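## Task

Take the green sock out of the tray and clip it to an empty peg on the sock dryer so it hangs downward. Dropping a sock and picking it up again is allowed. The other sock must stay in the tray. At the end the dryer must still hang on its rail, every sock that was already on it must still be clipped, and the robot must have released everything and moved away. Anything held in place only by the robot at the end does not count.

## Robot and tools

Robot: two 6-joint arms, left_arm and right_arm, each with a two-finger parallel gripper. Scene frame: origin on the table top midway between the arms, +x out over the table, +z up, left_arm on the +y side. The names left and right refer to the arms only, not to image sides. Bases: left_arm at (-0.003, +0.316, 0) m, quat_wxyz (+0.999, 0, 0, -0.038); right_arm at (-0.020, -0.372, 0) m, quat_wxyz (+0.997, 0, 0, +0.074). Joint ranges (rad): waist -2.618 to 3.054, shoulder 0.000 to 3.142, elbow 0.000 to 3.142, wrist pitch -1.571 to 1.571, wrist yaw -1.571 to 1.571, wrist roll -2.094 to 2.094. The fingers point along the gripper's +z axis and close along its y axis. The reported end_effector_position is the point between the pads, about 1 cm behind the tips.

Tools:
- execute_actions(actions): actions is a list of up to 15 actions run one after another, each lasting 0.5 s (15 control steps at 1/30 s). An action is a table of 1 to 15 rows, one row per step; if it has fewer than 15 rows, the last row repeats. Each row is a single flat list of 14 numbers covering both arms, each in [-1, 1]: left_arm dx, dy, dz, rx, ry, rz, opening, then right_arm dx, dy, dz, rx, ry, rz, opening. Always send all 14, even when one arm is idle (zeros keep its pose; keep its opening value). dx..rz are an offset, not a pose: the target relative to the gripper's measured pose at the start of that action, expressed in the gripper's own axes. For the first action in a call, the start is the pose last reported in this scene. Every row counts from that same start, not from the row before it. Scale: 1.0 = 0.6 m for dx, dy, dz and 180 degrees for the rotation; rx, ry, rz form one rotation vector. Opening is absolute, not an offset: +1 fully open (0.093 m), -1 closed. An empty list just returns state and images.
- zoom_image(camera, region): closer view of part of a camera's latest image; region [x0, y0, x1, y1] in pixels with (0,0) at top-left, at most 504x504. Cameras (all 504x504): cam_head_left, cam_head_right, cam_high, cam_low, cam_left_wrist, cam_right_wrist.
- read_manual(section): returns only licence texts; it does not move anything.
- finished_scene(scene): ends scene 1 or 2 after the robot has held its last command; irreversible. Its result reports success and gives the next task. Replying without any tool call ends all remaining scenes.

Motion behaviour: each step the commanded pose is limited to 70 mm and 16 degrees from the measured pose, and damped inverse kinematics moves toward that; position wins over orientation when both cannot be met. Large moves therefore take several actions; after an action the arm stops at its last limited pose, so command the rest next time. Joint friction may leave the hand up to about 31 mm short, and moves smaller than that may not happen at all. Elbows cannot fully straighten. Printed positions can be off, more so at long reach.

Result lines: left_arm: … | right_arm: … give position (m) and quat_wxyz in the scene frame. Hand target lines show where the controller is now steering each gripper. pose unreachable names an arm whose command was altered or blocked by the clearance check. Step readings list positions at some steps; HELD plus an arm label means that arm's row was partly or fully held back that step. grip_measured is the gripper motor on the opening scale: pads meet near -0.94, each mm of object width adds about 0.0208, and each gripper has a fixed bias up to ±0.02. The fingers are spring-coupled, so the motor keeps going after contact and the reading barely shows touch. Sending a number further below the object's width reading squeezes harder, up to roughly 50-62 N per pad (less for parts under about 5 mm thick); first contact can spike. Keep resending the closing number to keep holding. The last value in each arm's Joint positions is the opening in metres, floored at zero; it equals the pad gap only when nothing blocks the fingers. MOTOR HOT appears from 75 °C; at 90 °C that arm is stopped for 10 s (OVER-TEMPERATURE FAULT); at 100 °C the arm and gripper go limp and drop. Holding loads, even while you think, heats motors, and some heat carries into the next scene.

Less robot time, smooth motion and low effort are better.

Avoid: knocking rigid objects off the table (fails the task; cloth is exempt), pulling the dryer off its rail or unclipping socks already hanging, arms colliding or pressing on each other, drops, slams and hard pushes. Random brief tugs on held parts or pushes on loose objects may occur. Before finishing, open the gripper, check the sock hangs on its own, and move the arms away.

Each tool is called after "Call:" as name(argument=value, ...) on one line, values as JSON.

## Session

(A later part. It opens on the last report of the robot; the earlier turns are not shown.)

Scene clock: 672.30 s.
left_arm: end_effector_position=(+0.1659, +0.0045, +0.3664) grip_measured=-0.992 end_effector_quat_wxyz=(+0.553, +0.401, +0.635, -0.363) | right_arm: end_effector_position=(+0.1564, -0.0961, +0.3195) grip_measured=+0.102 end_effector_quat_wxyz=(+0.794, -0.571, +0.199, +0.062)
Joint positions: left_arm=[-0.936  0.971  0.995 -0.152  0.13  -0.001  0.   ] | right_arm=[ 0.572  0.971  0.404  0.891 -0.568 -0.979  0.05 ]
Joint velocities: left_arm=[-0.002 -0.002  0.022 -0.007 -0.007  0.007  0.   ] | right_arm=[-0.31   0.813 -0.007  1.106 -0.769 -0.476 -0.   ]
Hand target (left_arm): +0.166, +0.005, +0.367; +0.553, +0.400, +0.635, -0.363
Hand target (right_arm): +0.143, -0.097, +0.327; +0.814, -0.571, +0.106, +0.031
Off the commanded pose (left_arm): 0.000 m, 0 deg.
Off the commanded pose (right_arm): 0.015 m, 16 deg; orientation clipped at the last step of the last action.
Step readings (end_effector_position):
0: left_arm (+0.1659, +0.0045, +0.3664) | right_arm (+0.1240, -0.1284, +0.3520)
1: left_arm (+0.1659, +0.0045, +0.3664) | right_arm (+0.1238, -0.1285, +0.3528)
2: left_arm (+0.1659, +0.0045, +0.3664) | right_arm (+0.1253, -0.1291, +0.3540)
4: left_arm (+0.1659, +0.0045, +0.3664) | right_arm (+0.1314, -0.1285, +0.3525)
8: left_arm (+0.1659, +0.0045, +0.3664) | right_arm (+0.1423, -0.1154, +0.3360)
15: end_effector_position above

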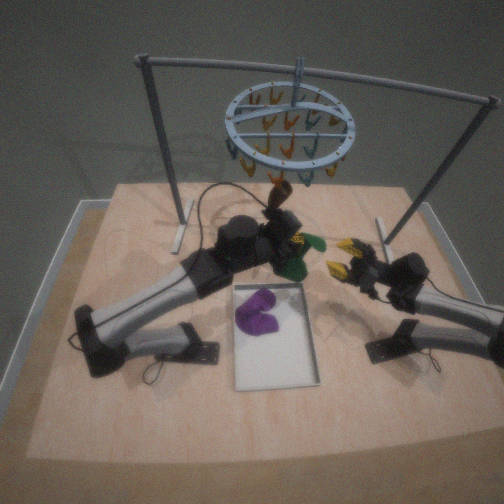

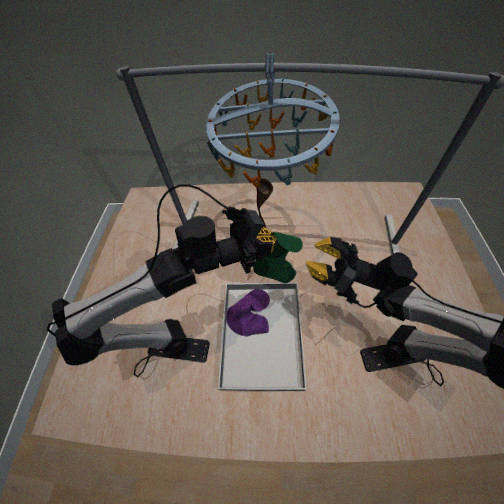

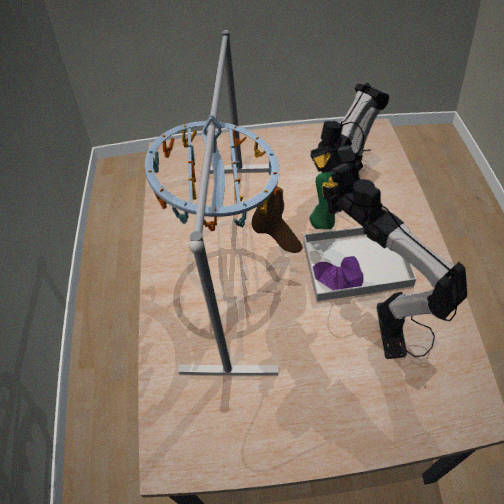

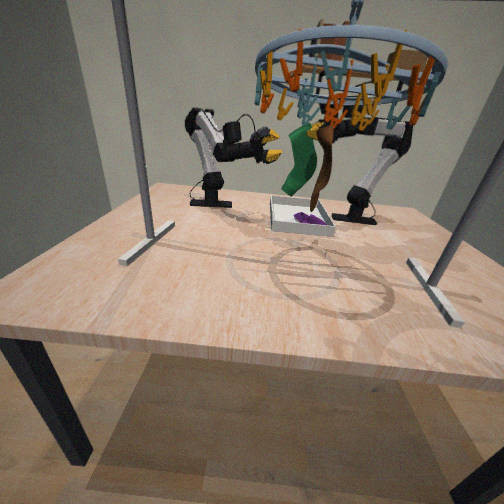

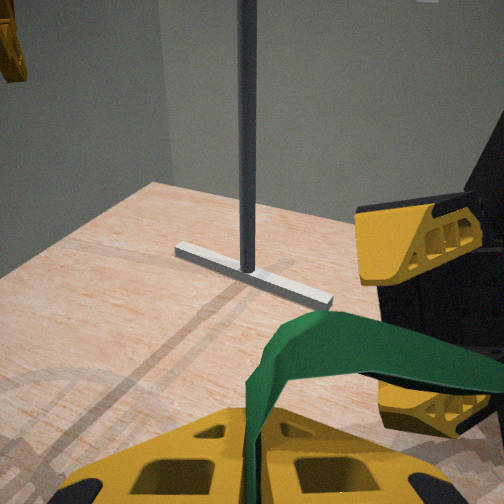

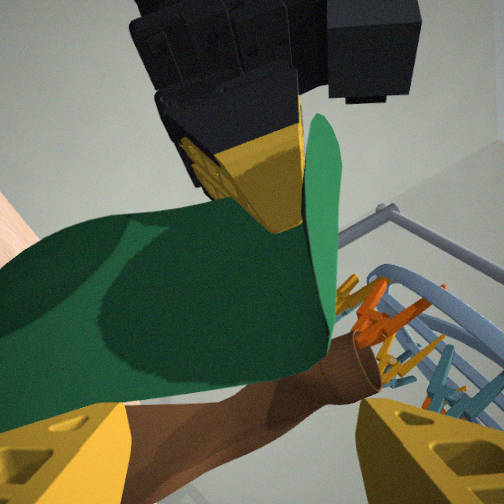

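Call:
execute_actions(actions=[])

Scene clock: 672.93 s.
left_arm: end_effector_position=(+0.1659, +0.0045, +0.3664) grip_measured=-0.992 end_effector_quat_wxyz=(+0.553, +0.401, +0.635, -0.363) | right_arm: end_effector_position=(+0.1425, -0.0963, +0.3340) grip_measured=+0.102 end_effector_quat_wxyz=(+0.816, -0.567, +0.107, +0.035)
Joint positions: left_arm=[-0.936  0.971  0.995 -0.152  0.13  -0.001  0.   ] | right_arm=[ 0.554  1.02   0.404  1.058 -0.675 -1.054  0.05 ]
Joint velocities: left_arm=[-0.012  0.002 -0.002 -0.022  0.007 -0.066  0.   ] | right_arm=[ 0.012 -0.007  0.002 -0.007  0.022 -0.022 -0.   ]
Hand target (left_arm): +0.166, +0.005, +0.367; +0.553, +0.400, +0.635, -0.363
Hand target (right_arm): +0.143, -0.097, +0.327; +0.814, -0.571, +0.106, +0.031
Off the commanded pose (left_arm): 0.000 m, 0 deg.
Off the commanded pose (right_arm): 0.005 m, 5 deg; orientation clipped at the last step of the last action.

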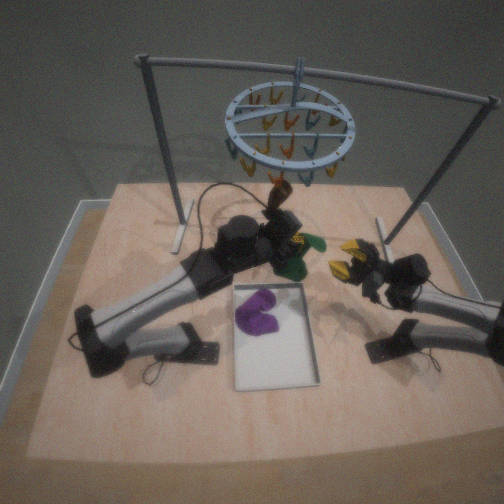

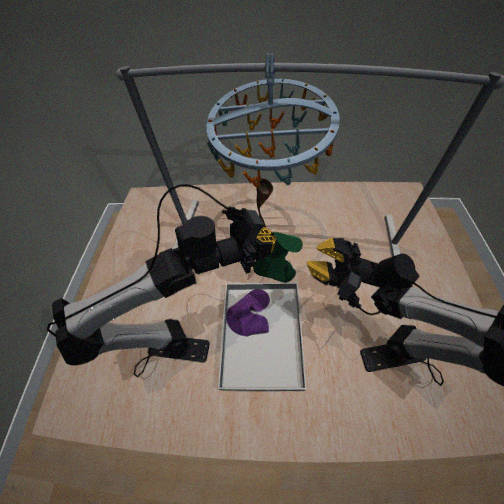

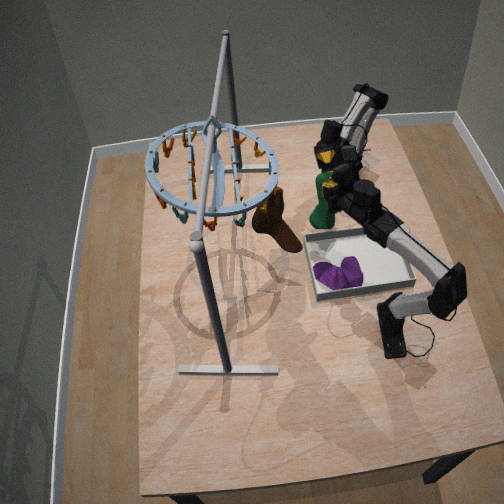

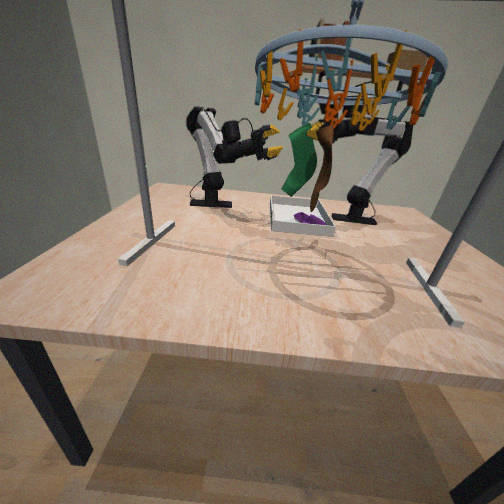

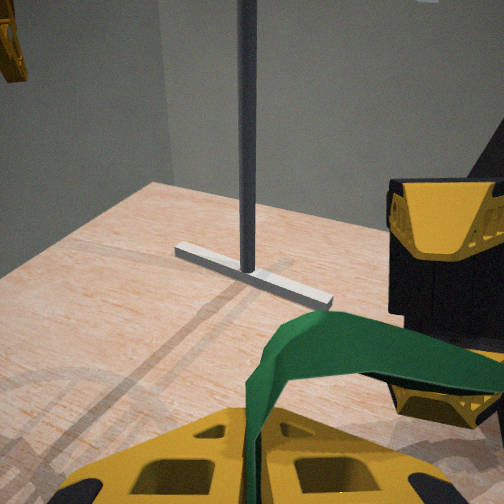

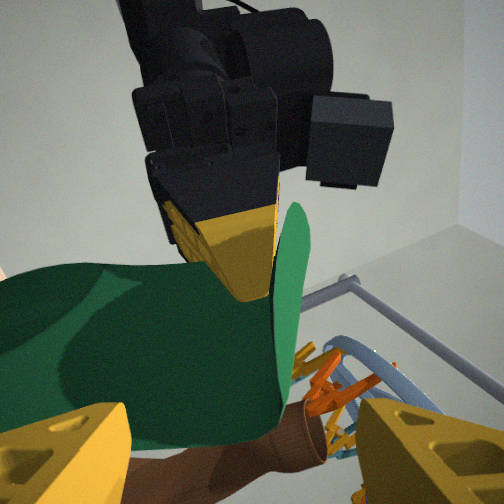

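Call:
execute_actions(actions=[[[0,0,0,0,0,0,-1, 0,-0.002,0.006,0,0,0,0.1],[0,0,0,0,0,0,-1, 0,-0.004,0.014,0,0,0,0.1],[0,0,0,0,0,0,-1, 0,-0.006,0.023,0,0,0,0.1],[0,0,0,0,0,0,-1, -0.001,-0.008,0.032,0,0,0,0.1],[0,0,0,0,0,0,-1, -0.001,-0.010,0.041,0,0,0,0.1],[0,0,0,0,0,0,-1, -0.001,-0.012,0.050,0,0,0,0.1],[0,0,0,0,0,0,-1, -0.001,-0.014,0.058,0,0,0,0.1],[0,0,0,0,0,0,-1, -0.002,-0.015,0.066,0,0,0,0.1],[0,0,0,0,0,0,-1, -0.002,-0.016,0.073,0,0,0,0.1],[0,0,0,0,0,0,-1, -0.002,-0.017,0.079,0,0,0,0.1],[0,0,0,0,0,0,-1, -0.002,-0.018,0.083,0,0,0,0.1],[0,0,0,0,0,0,-1, -0.002,-0.018,0.086,0,0,0,0.1],[0,0,0,0,0,0,-1, -0.002,-0.018,0.087,0,0,0,0.05],[0,0,0,0,0,0,-1, -0.002,-0.018,0.087,0,0,0,0.0],[0,0,0,0,0,0,-1, -0.002,-0.018,0.087,0,0,0,-0.05]]])

Scene clock: 709.77 s.
left_arm: end_effector_position=(+0.1659, +0.0045, +0.3664) grip_measured=-0.992 end_effector_quat_wxyz=(+0.553, +0.401, +0.635, -0.363) | right_arm: end_effector_position=(+0.1448, -0.0574, +0.3600) grip_measured=-0.025 end_effector_quat_wxyz=(+0.819, -0.564, +0.100, +0.043)
Joint positions: left_arm=[-0.936  0.971  0.995 -0.152  0.13  -0.001  0.   ] | right_arm=[ 0.676  1.133  0.566  0.991 -0.579 -1.101  0.044]
Joint velocities: left_arm=[-0.017 -0.007 -0.007  0.007 -0.007  0.007  0.   ] | right_arm=[ 0.046  0.061  0.076 -0.11   0.154 -0.037 -0.048]
Hand target (left_arm): +0.166, +0.005, +0.366; +0.553, +0.401, +0.635, -0.363
Hand target (right_arm): +0.150, -0.052, +0.361; +0.816, -0.567, +0.107, +0.035
Off the commanded pose (left_arm): 0.000 m, 0 deg.
Off the commanded pose (right_arm): 0.008 m, 1 deg.
Step readings (end_effector_position):
0: left_arm (+0.1659, +0.0045, +0.3664) | right_arm (+0.1422, -0.0964, +0.3343)
1: left_arm (+0.1659, +0.0045, +0.3664) | right_arm (+0.1422, -0.0964, +0.3343)
2: left_arm (+0.1659, +0.0045, +0.3664) | right_arm (+0.1421, -0.0961, +0.3343)
4: left_arm (+0.1659, +0.0045, +0.3664) | right_arm (+0.1408, -0.0919, +0.3362)
8: left_arm (+0.1659, +0.0045, +0.3664) | right_arm (+0.1400, -0.0761, +0.3481)
15: end_effector_position above

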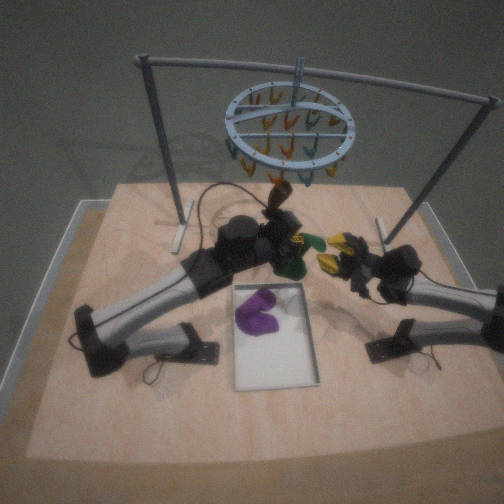

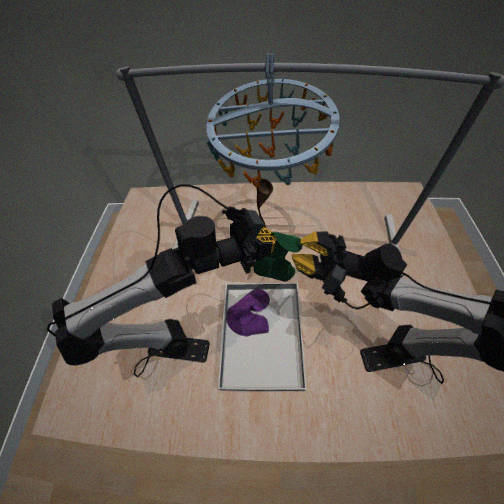

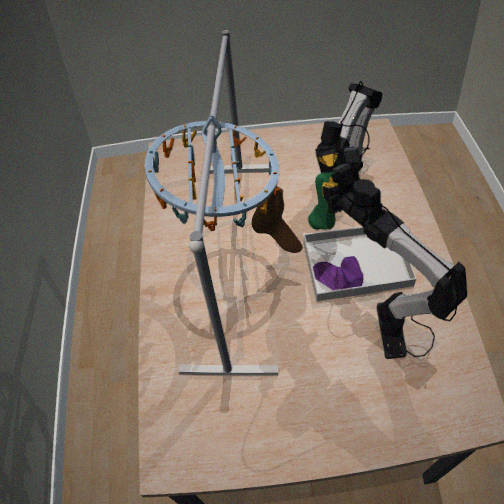

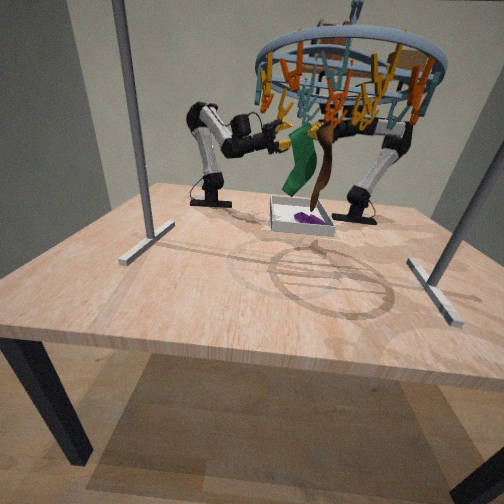

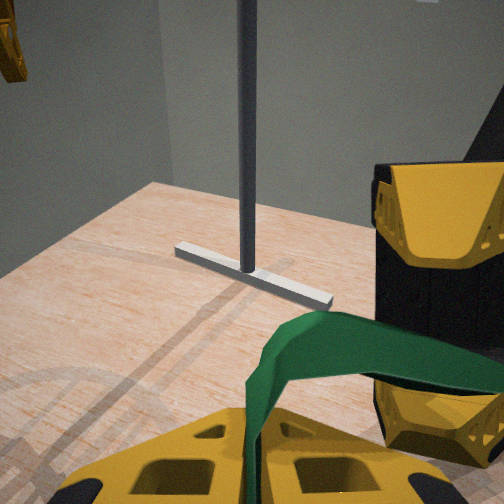

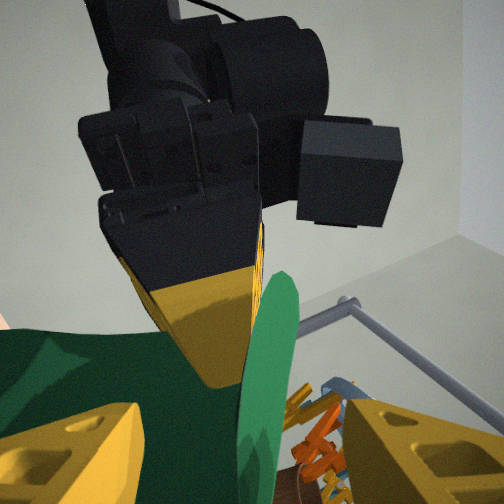

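Call:
execute_actions(actions=[])

Call:
zoom_image(camera="cam_head_right", region=[240, 210, 350, 300])

Call:
zoom_image(camera="cam_high", region=[290, 130, 380, 230])

Scene clock: 711.17 s.
left_arm: end_effector_position=(+0.1659, +0.0045, +0.3664) grip_measured=-0.992 end_effector_quat_wxyz=(+0.553, +0.401, +0.635, -0.363) | right_arm: end_effector_position=(+0.1488, -0.0565, +0.3576) grip_measured=-0.048 end_effector_quat_wxyz=(+0.816, -0.566, +0.109, +0.037)
Joint positions: left_arm=[-0.936  0.971  0.995 -0.152  0.13  -0.001  0.   ] | right_arm=[ 0.677  1.136  0.567  0.976 -0.561 -1.11   0.043]
Joint velocities: left_arm=[ 0.007  0.002 -0.002 -0.037  0.051 -0.022  0.   ] | right_arm=[-0.007 -0.007 -0.002 -0.11   0.022 -0.007 -0.001]
Hand target (left_arm): +0.166, +0.005, +0.366; +0.553, +0.401, +0.635, -0.363
Hand target (right_arm): +0.150, -0.052, +0.361; +0.816, -0.567, +0.107, +0.035
Off the commanded pose (left_arm): 0.000 m, 0 deg.
Off the commanded pose (right_arm): 0.007 m, 0 deg.

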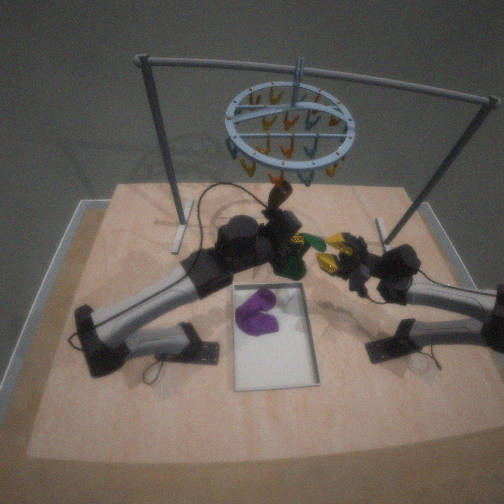

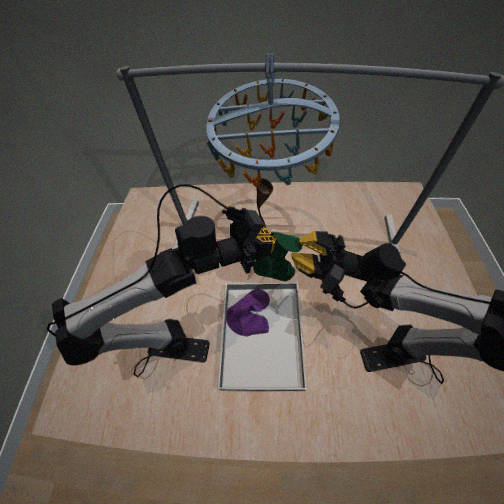

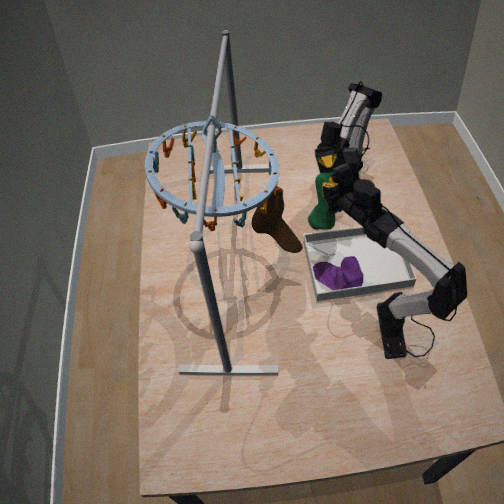

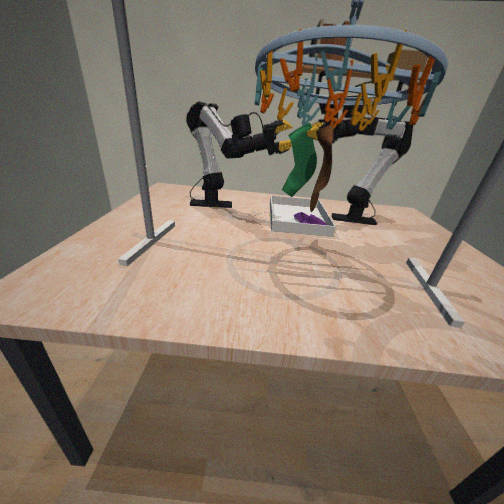

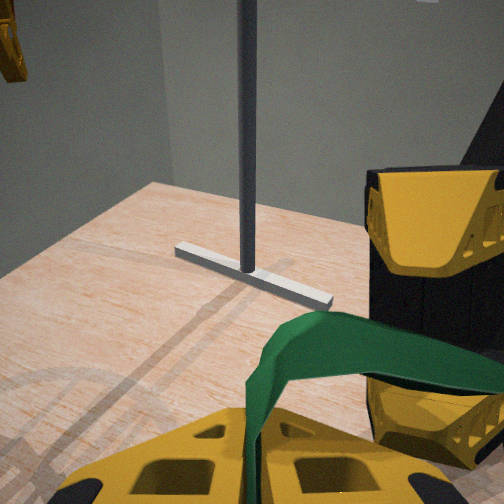

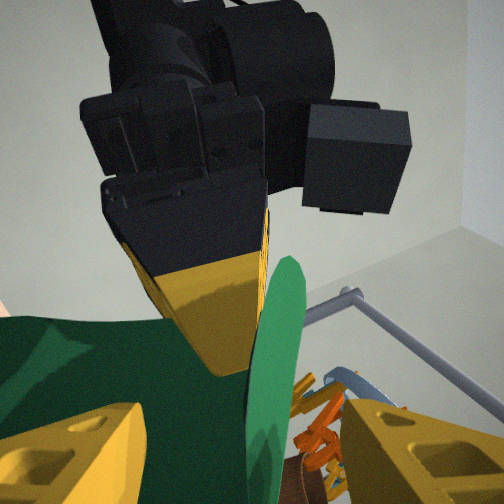

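Region (240, 210, 350, 300) of cam_head_right's 504x504 image, scaled by 4.582, with more detail than that image has; it fills the top 412 rows of this view, and the rest is white.

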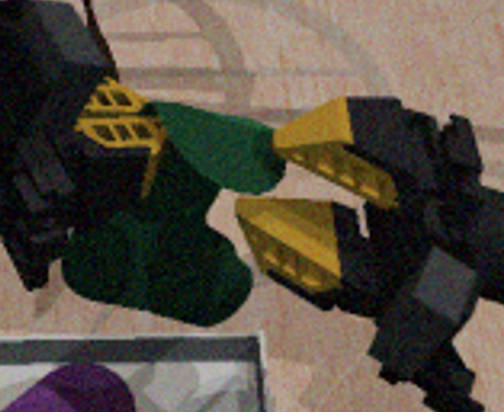

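Region (290, 130, 380, 230) of cam_high's 504x504 image, scaled by 5.040, with more detail than that image has; it fills the left 454 columns of this view, and the rest is white.

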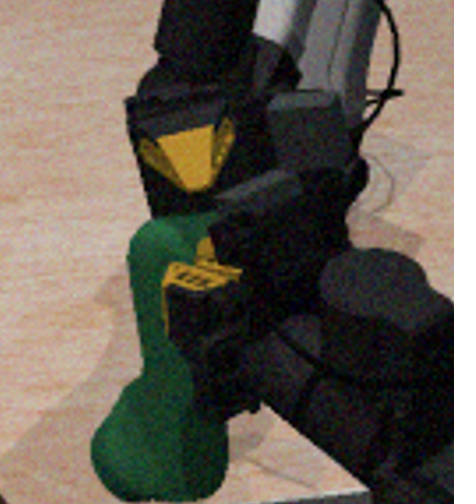

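Call:
execute_actions(actions=[[[0,0,0,0,0,0,-1, 0,-0.002,0.008,0,0,0,-0.05],[0,0,0,0,0,0,-1, 0,-0.004,0.016,0,0,0,-0.1],[0,0,0,0,0,0,-1, 0,-0.006,0.024,0,0,0,-0.15],[0,0,0,0,0,0,-1, 0,-0.007,0.030,0,0,0,-0.2],[0,0,0,0,0,0,-1, 0,-0.007,0.032,0,0,0,-0.25],[0,0,0,0,0,0,-1, 0,-0.007,0.032,0,0,0,-0.3],[0,0,0,0,0,0,-1, 0,-0.007,0.030,0,0,0,-0.4],[0,0,0,0,0,0,-1, 0,-0.007,0.029,0,0,0,-0.5],[0,0,0,0,0,0,-1, 0,-0.007,0.029,0,0,0,-0.6],[0,0,0,0,0,0,-1, 0,-0.007,0.029,0,0,0,-0.7],[0,0,0,0,0,0,-1, 0,-0.007,0.029,0,0,0,-0.8],[0,0,0,0,0,0,-1, 0,-0.007,0.029,0,0,0,-0.88],[0,0,0,0,0,0,-1, 0,-0.007,0.029,0,0,0,-0.94],[0,0,0,0,0,0,-1, 0,-0.007,0.029,0,0,0,-1],[0,0,0,0,0,0,-1, 0,-0.007,0.029,0,0,0,-1]]])

Scene clock: 724.07 s.
left_arm: end_effector_position=(+0.1659, +0.0045, +0.3664) grip_measured=-0.992 end_effector_quat_wxyz=(+0.553, +0.401, +0.635, -0.363) | right_arm: end_effector_position=(+0.1498, -0.0459, +0.3638) grip_measured=-1.000 end_effector_quat_wxyz=(+0.817, -0.565, +0.109, +0.040)
Joint positions: left_arm=[-0.936  0.971  0.995 -0.152  0.13  -0.001  0.   ] | right_arm=[ 0.704  1.169  0.611  0.962 -0.539 -1.115  0.   ]
Joint velocities: left_arm=[ 0.012 -0.002  0.002 -0.037  0.051  0.022  0.   ] | right_arm=[ 0.002 -0.017 -0.002 -0.051  0.007 -0.037  0.   ]
Hand target (left_arm): +0.166, +0.005, +0.366; +0.553, +0.401, +0.635, -0.363
Hand target (right_arm): +0.152, -0.042, +0.367; +0.817, -0.566, +0.109, +0.037
Off the commanded pose (left_arm): 0.000 m, 0 deg.
Off the commanded pose (right_arm): 0.006 m, 0 deg.
Step readings (end_effector_position):
0: left_arm (+0.1659, +0.0045, +0.3664) | right_arm (+0.1488, -0.0565, +0.3576)
1: left_arm (+0.1659, +0.0045, +0.3664) | right_arm (+0.1488, -0.0565, +0.3576)
2: left_arm (+0.1659, +0.0045, +0.3664) | right_arm (+0.1487, -0.0562, +0.3575)
4: left_arm (+0.1659, +0.0045, +0.3664) | right_arm (+0.1485, -0.0520, +0.3593)
8: left_arm (+0.1659, +0.0045, +0.3664) | right_arm (+0.1489, -0.0459, +0.3642)
15: end_effector_position above

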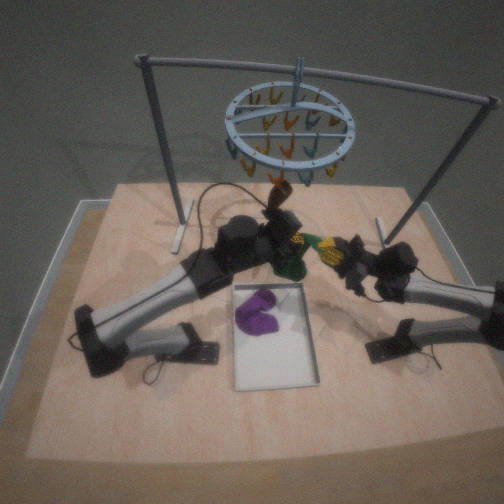

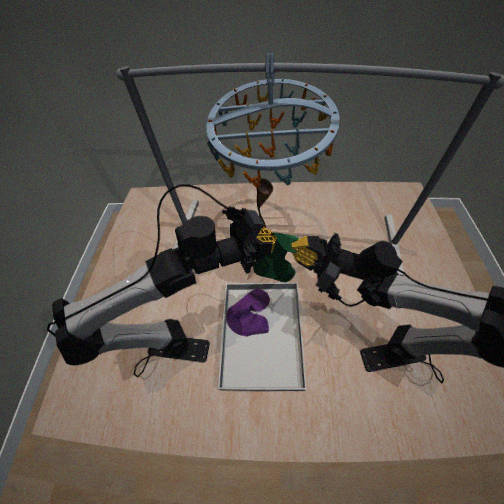

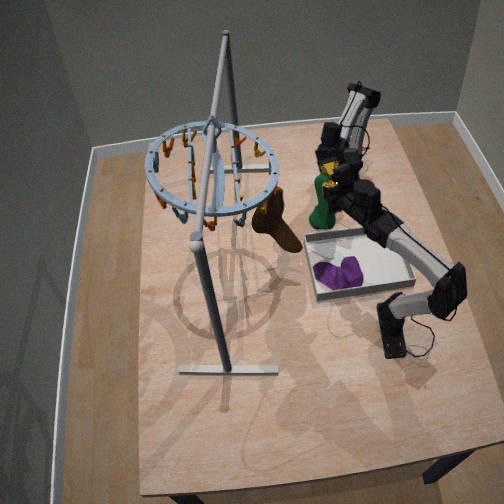

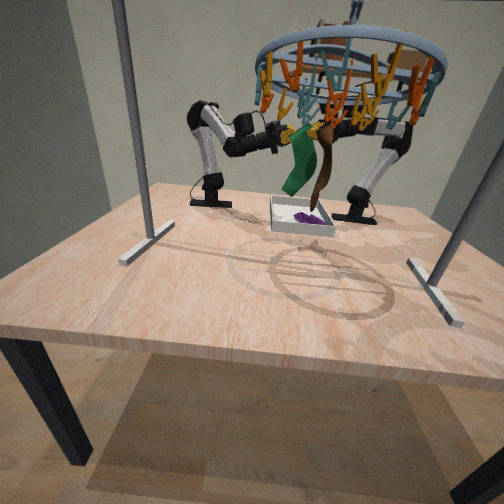

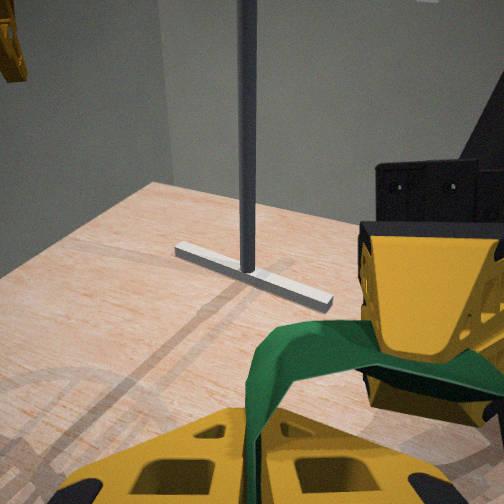

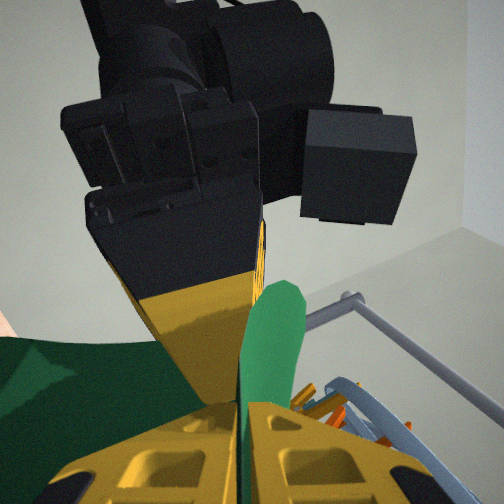

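Call:
execute_actions(actions=[[[0,0,0,0,0,0,-0.8, 0,0,0,0,0,0,-1],[0,0,0,0,0,0,-0.6, 0,0,0,0,0,0,-1],[0,0,-0.005,0,0,0,-0.45, 0,0,0,0,0,0,-1],[0,0,-0.015,0,0,0,-0.4, 0,0,0,0,0,0,-1],[0,0.002,-0.03,0,0,0,-0.4, 0.003,-0.003,-0.008,0.01,0.01,0.016,-1],[-0.005,0.004,-0.045,0,0,0,-0.4, 0.008,-0.008,-0.018,0.03,0.028,0.047,-1],[-0.013,0.006,-0.058,-0.03,0.006,-0.007,-0.35, 0.015,-0.014,-0.030,0.05,0.046,0.078,-1],[-0.023,0.008,-0.068,-0.06,0.012,-0.014,-0.3, 0.022,-0.021,-0.043,0.071,0.065,0.11,-1],[-0.034,0.010,-0.076,-0.09,0.018,-0.021,-0.2, 0.030,-0.028,-0.056,0.092,0.084,0.141,-1],[-0.045,0.011,-0.082,-0.125,0.025,-0.028,-0.1, 0.037,-0.035,-0.069,0.112,0.102,0.172,-1],[-0.056,0.012,-0.085,-0.156,0.031,-0.035,0.0, 0.044,-0.042,-0.081,0.132,0.121,0.204,-1],[-0.066,0.013,-0.087,-0.187,0.037,-0.042,0.1, 0.051,-0.048,-0.092,0.153,0.139,0.235,-1],[-0.074,0.013,-0.0875,-0.22,0.043,-0.049,0.2, 0.057,-0.053,-0.102,0.173,0.158,0.266,-1],[-0.08,0.013,-0.0875,-0.25,0.049,-0.056,0.3, 0.061,-0.057,-0.109,0.19,0.173,0.29,-1],[-0.085,0.013,-0.0875,-0.28,0.055,-0.063,0.4, 0.064,-0.060,-0.114,0.2036,0.1856,0.3134,-1]]])

Scene clock: 756.80 s.
left_arm: end_effector_position=(+0.1334, +0.0394, +0.4277) grip_measured=+0.349 end_effector_quat_wxyz=(+0.583, +0.325, +0.665, -0.333) | right_arm: end_effector_position=(+0.1718, -0.1051, +0.3670) grip_measured=-1.000 end_effector_quat_wxyz=(+0.839, -0.451, +0.287, +0.103)
Joint positions: left_arm=[-1.198  0.898  1.207 -0.411 -0.3   -0.094  0.062] | right_arm=[ 0.647  0.979  0.454  0.99  -0.298 -0.735  0.   ]
Joint velocities: left_arm=[-0.764  0.212  0.886 -0.286 -1.531 -0.418  0.103] | right_arm=[-0.129 -0.589 -0.247 -0.007  0.769  1.121  0.   ]
Hand target (left_arm): +0.151, +0.051, +0.425; +0.594, +0.271, +0.708, -0.269
Hand target (right_arm): +0.184, -0.124, +0.364; +0.837, -0.388, +0.359, +0.139
Off the commanded pose (left_arm): 0.024 m, 43 deg; orientation clipped at the last step of the last action.
Off the commanded pose (right_arm): 0.024 m, 50 deg; orientation clipped at the last step of the last action.
Step readings (end_effector_position):
0: left_arm (+0.1659, +0.0045, +0.3664) | right_arm (+0.1499, -0.0459, +0.3638)
1: left_arm (+0.1659, +0.0045, +0.3664) | right_arm (+0.1499, -0.0459, +0.3638)
2: left_arm (+0.1659, +0.0045, +0.3664) | right_arm (+0.1499, -0.0459, +0.3638)
4: left_arm (+0.1657, +0.0048, +0.3661) | right_arm (+0.1499, -0.0459, +0.3638)
8: left_arm (+0.1598, +0.0198, +0.3691) | right_arm (+0.1539, -0.0552, +0.3608)
15: end_effector_position above

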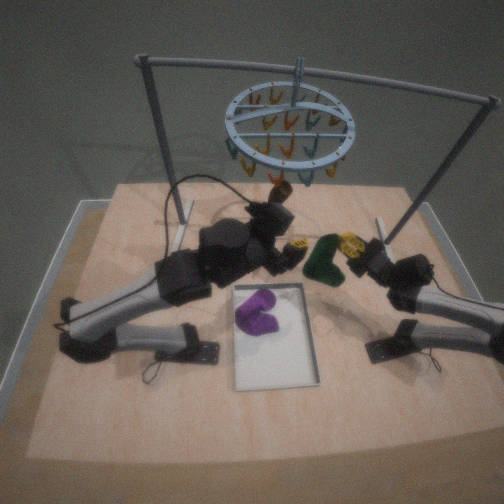

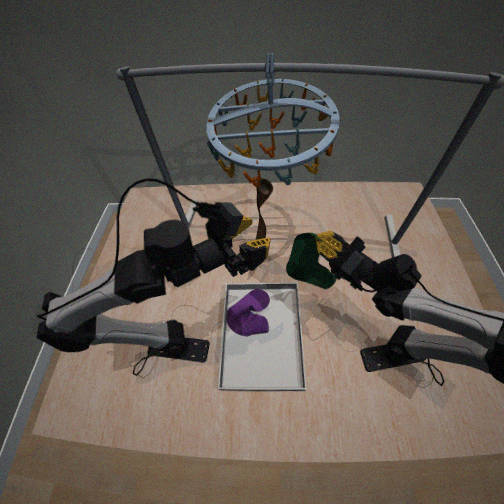

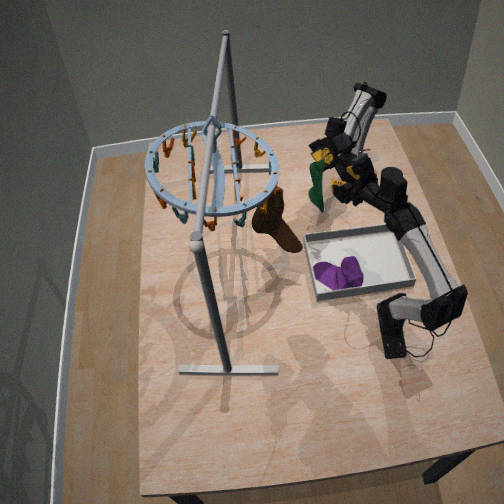

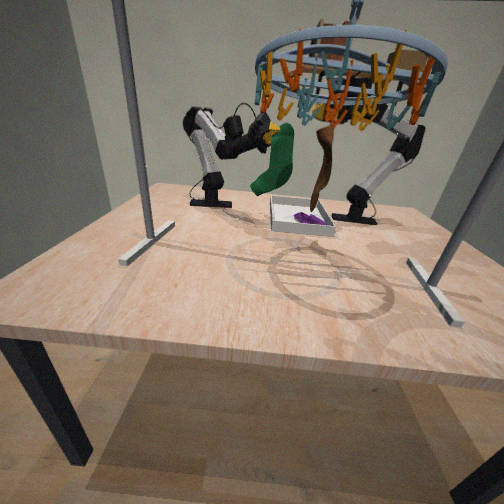

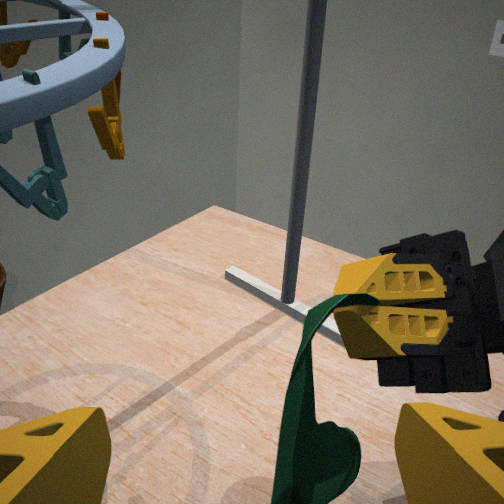

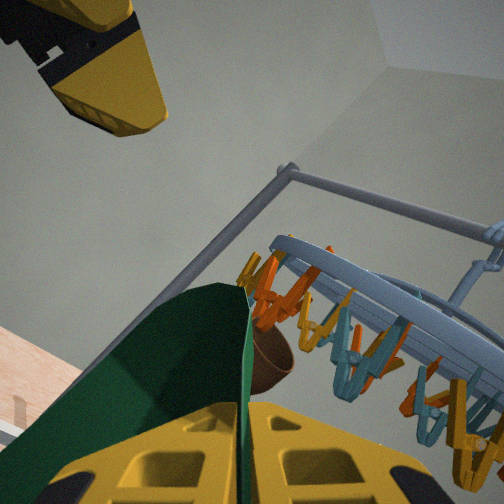

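Call:
execute_actions(actions=[])

Scene clock: 757.53 s.
left_arm: end_effector_position=(+0.1517, +0.0542, +0.4238) grip_measured=+0.398 end_effector_quat_wxyz=(+0.597, +0.270, +0.706, -0.270) | right_arm: end_effector_position=(+0.1820, -0.1210, +0.3749) grip_measured=-1.000 end_effector_quat_wxyz=(+0.843, -0.388, +0.345, +0.140)
Joint positions: left_arm=[-1.24   0.929  1.253 -0.489 -0.521 -0.142  0.064] | right_arm=[ 0.644  0.945  0.445  0.989 -0.191 -0.579  0.   ]
Joint velocities: left_arm=[-0.007 -0.002  0.012 -0.022  0.022 -0.066  0.001] | right_arm=[ 0.002 -0.007  0.002 -0.037 -0.022  0.125  0.   ]
Hand target (left_arm): +0.151, +0.051, +0.425; +0.594, +0.271, +0.708, -0.269
Hand target (right_arm): +0.185, -0.124, +0.364; +0.837, -0.388, +0.359, +0.139
Off the commanded pose (left_arm): 0.006 m, 32 deg; orientation clipped at the last step of the last action.
Off the commanded pose (right_arm): 0.011 m, 39 deg; orientation clipped at the last step of the last action.

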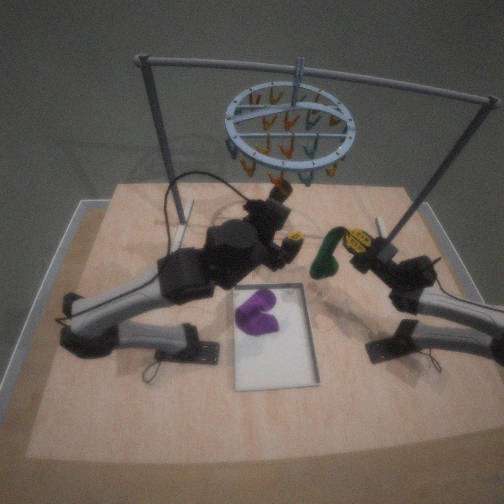

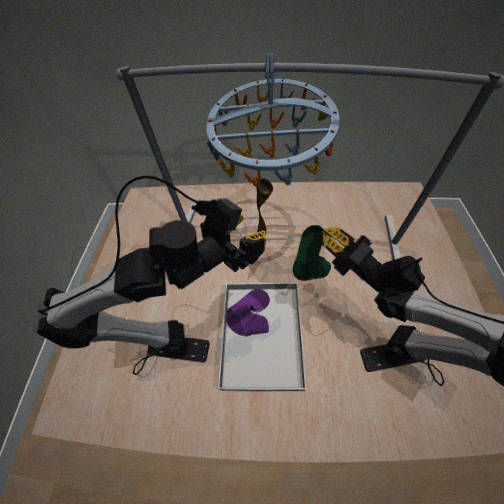

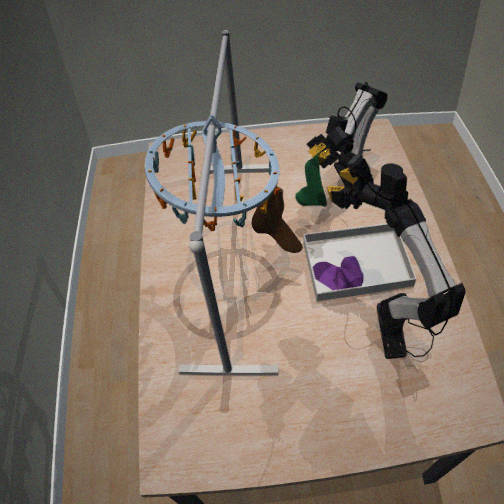

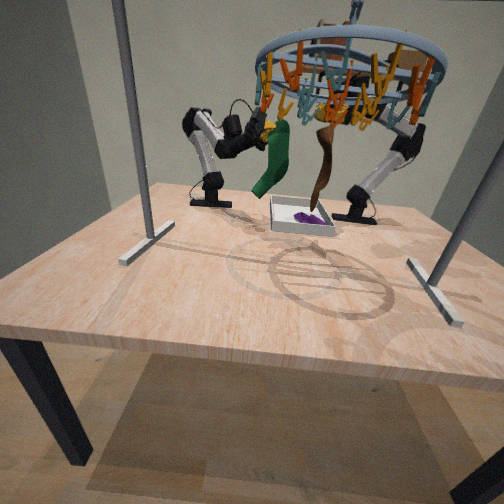

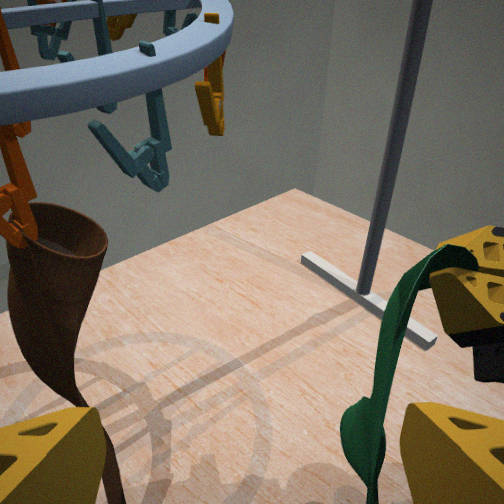

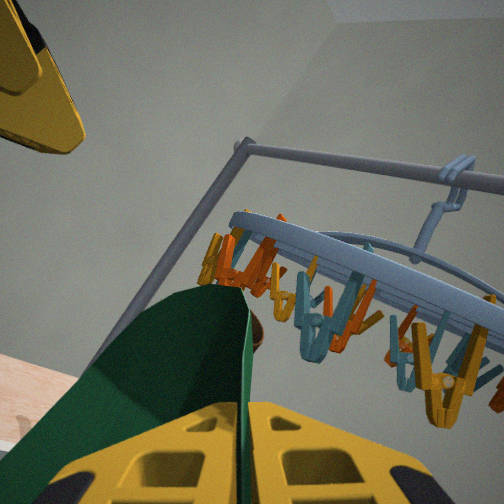

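Call:
execute_actions(actions=[[[-0.004,0.002,0.008,-0.03,0.004,-0.003,0.38, 0.001,0.001,0.002,0.022,0.018,0.021,-1],[-0.009,0.005,0.020,-0.06,0.009,-0.007,0.35, 0.002,0.002,0.004,0.044,0.035,0.042,-1],[-0.015,0.009,0.035,-0.09,0.013,-0.010,0.32, 0.003,0.004,0.006,0.065,0.053,0.063,-1],[-0.022,0.013,0.052,-0.12,0.018,-0.014,0.3, 0.004,0.005,0.009,0.087,0.070,0.084,-1],[-0.029,0.017,0.070,-0.15,0.022,-0.017,0.28, 0.005,0.007,0.011,0.109,0.088,0.105,-1],[-0.036,0.022,0.088,-0.18,0.027,-0.021,0.27, 0.006,0.008,0.014,0.13,0.105,0.126,-1],[-0.043,0.026,0.106,-0.204,0.030,-0.023,0.27, 0.007,0.010,0.016,0.145,0.117,0.141,-1],[-0.050,0.030,0.123,-0.204,0.030,-0.023,0.27, 0.008,0.011,0.018,0.145,0.117,0.141,-1],[-0.056,0.034,0.139,-0.204,0.030,-0.023,0.27, 0.009,0.013,0.021,0.145,0.117,0.141,-1],[-0.062,0.037,0.154,-0.204,0.030,-0.023,0.27, 0.010,0.014,0.023,0.145,0.117,0.141,-1],[-0.067,0.040,0.167,-0.204,0.030,-0.023,0.27, 0.010,0.016,0.025,0.145,0.117,0.141,-1],[-0.071,0.043,0.178,-0.204,0.030,-0.023,0.27, 0.011,0.017,0.027,0.145,0.117,0.141,-1],[-0.075,0.045,0.186,-0.204,0.030,-0.023,0.27, 0.012,0.018,0.028,0.145,0.117,0.141,-1],[-0.077,0.046,0.191,-0.204,0.030,-0.023,0.27, 0.012,0.018,0.029,0.145,0.117,0.141,-1],[-0.078,0.047,0.194,-0.204,0.030,-0.023,0.27, 0.012,0.018,0.029,0.145,0.117,0.141,-1]]])

Scene clock: 770.17 s.
left_arm: end_effector_position=(+0.2497, -0.0241, +0.4389) grip_measured=+0.272 end_effector_quat_wxyz=(+0.628, +0.095, +0.768, -0.081) | right_arm: end_effector_position=(+0.1729, -0.0930, +0.3706) grip_measured=-1.000 end_effector_quat_wxyz=(+0.800, -0.219, +0.519, +0.205)
Joint positions: left_arm=[-1.193  1.581  1.841 -0.627 -0.986 -0.315  0.058] | right_arm=[ 1.067  1.031  0.543  0.922  0.522 -0.375  0.   ]
Joint velocities: left_arm=[ 0.281  1.004  1.311 -0.652 -0.344 -0.388 -0.001] | right_arm=[ 0.613  0.354  0.462 -0.242  1.516  0.315  0.   ]
Hand target (left_arm): +0.260, -0.009, +0.449; +0.629, +0.060, +0.773, -0.054
Hand target (right_arm): +0.186, -0.104, +0.369; +0.787, -0.143, +0.572, +0.179
Off the commanded pose (left_arm): 0.021 m, 7 deg.
Off the commanded pose (right_arm): 0.019 m, 14 deg; orientation clipped at the last step of the last action.
Step readings (end_effector_position):
0: left_arm (+0.1519, +0.0544, +0.4237) | right_arm (+0.1822, -0.1211, +0.3750)
1: left_arm (+0.1523, +0.0547, +0.4234) | right_arm (+0.1826, -0.1209, +0.3750)
2: left_arm (+0.1519, +0.0535, +0.4238) | right_arm (+0.1808, -0.1185, +0.3747)
4: left_arm (+0.1548, +0.0443, +0.4287) | right_arm (+0.1717, -0.1093, +0.3728)
8: left_arm (+0.1862, +0.0170, +0.4346) | right_arm (+0.1666, -0.1035, +0.3681)
15: end_effector_position above

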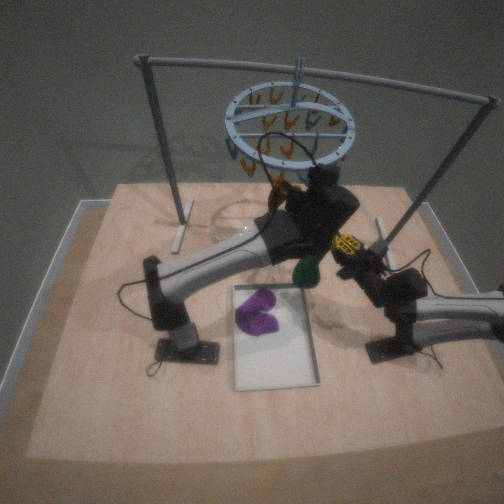

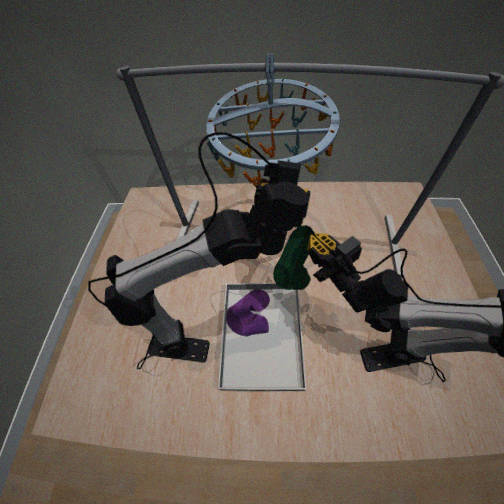

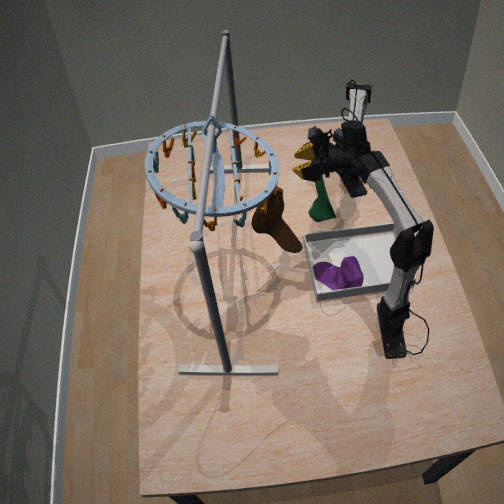

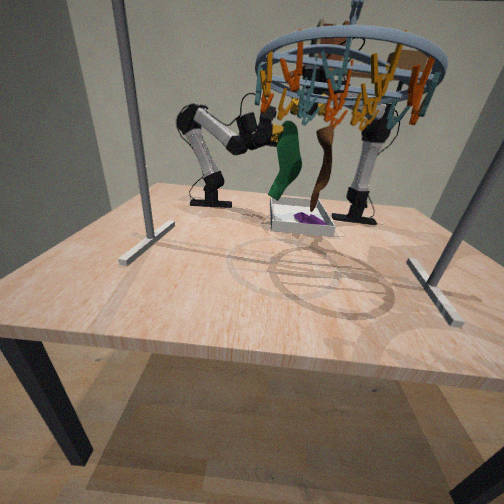

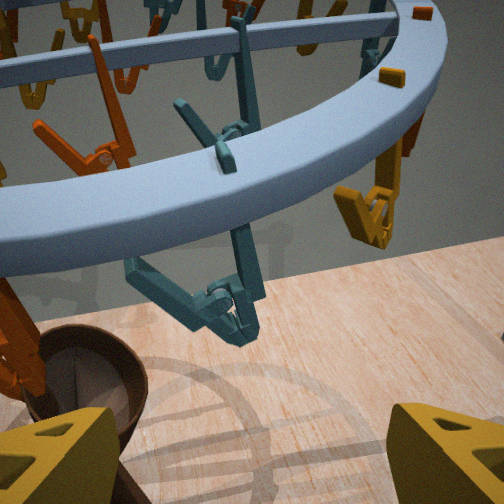

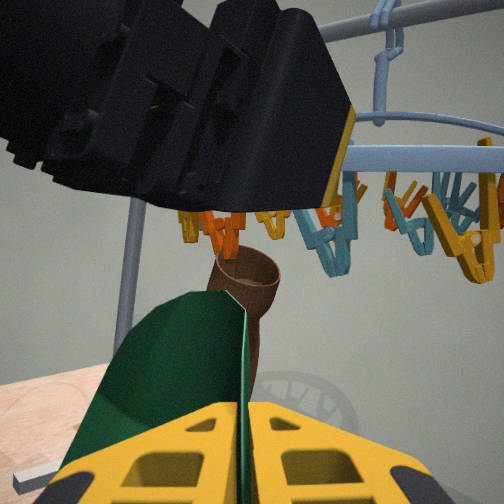

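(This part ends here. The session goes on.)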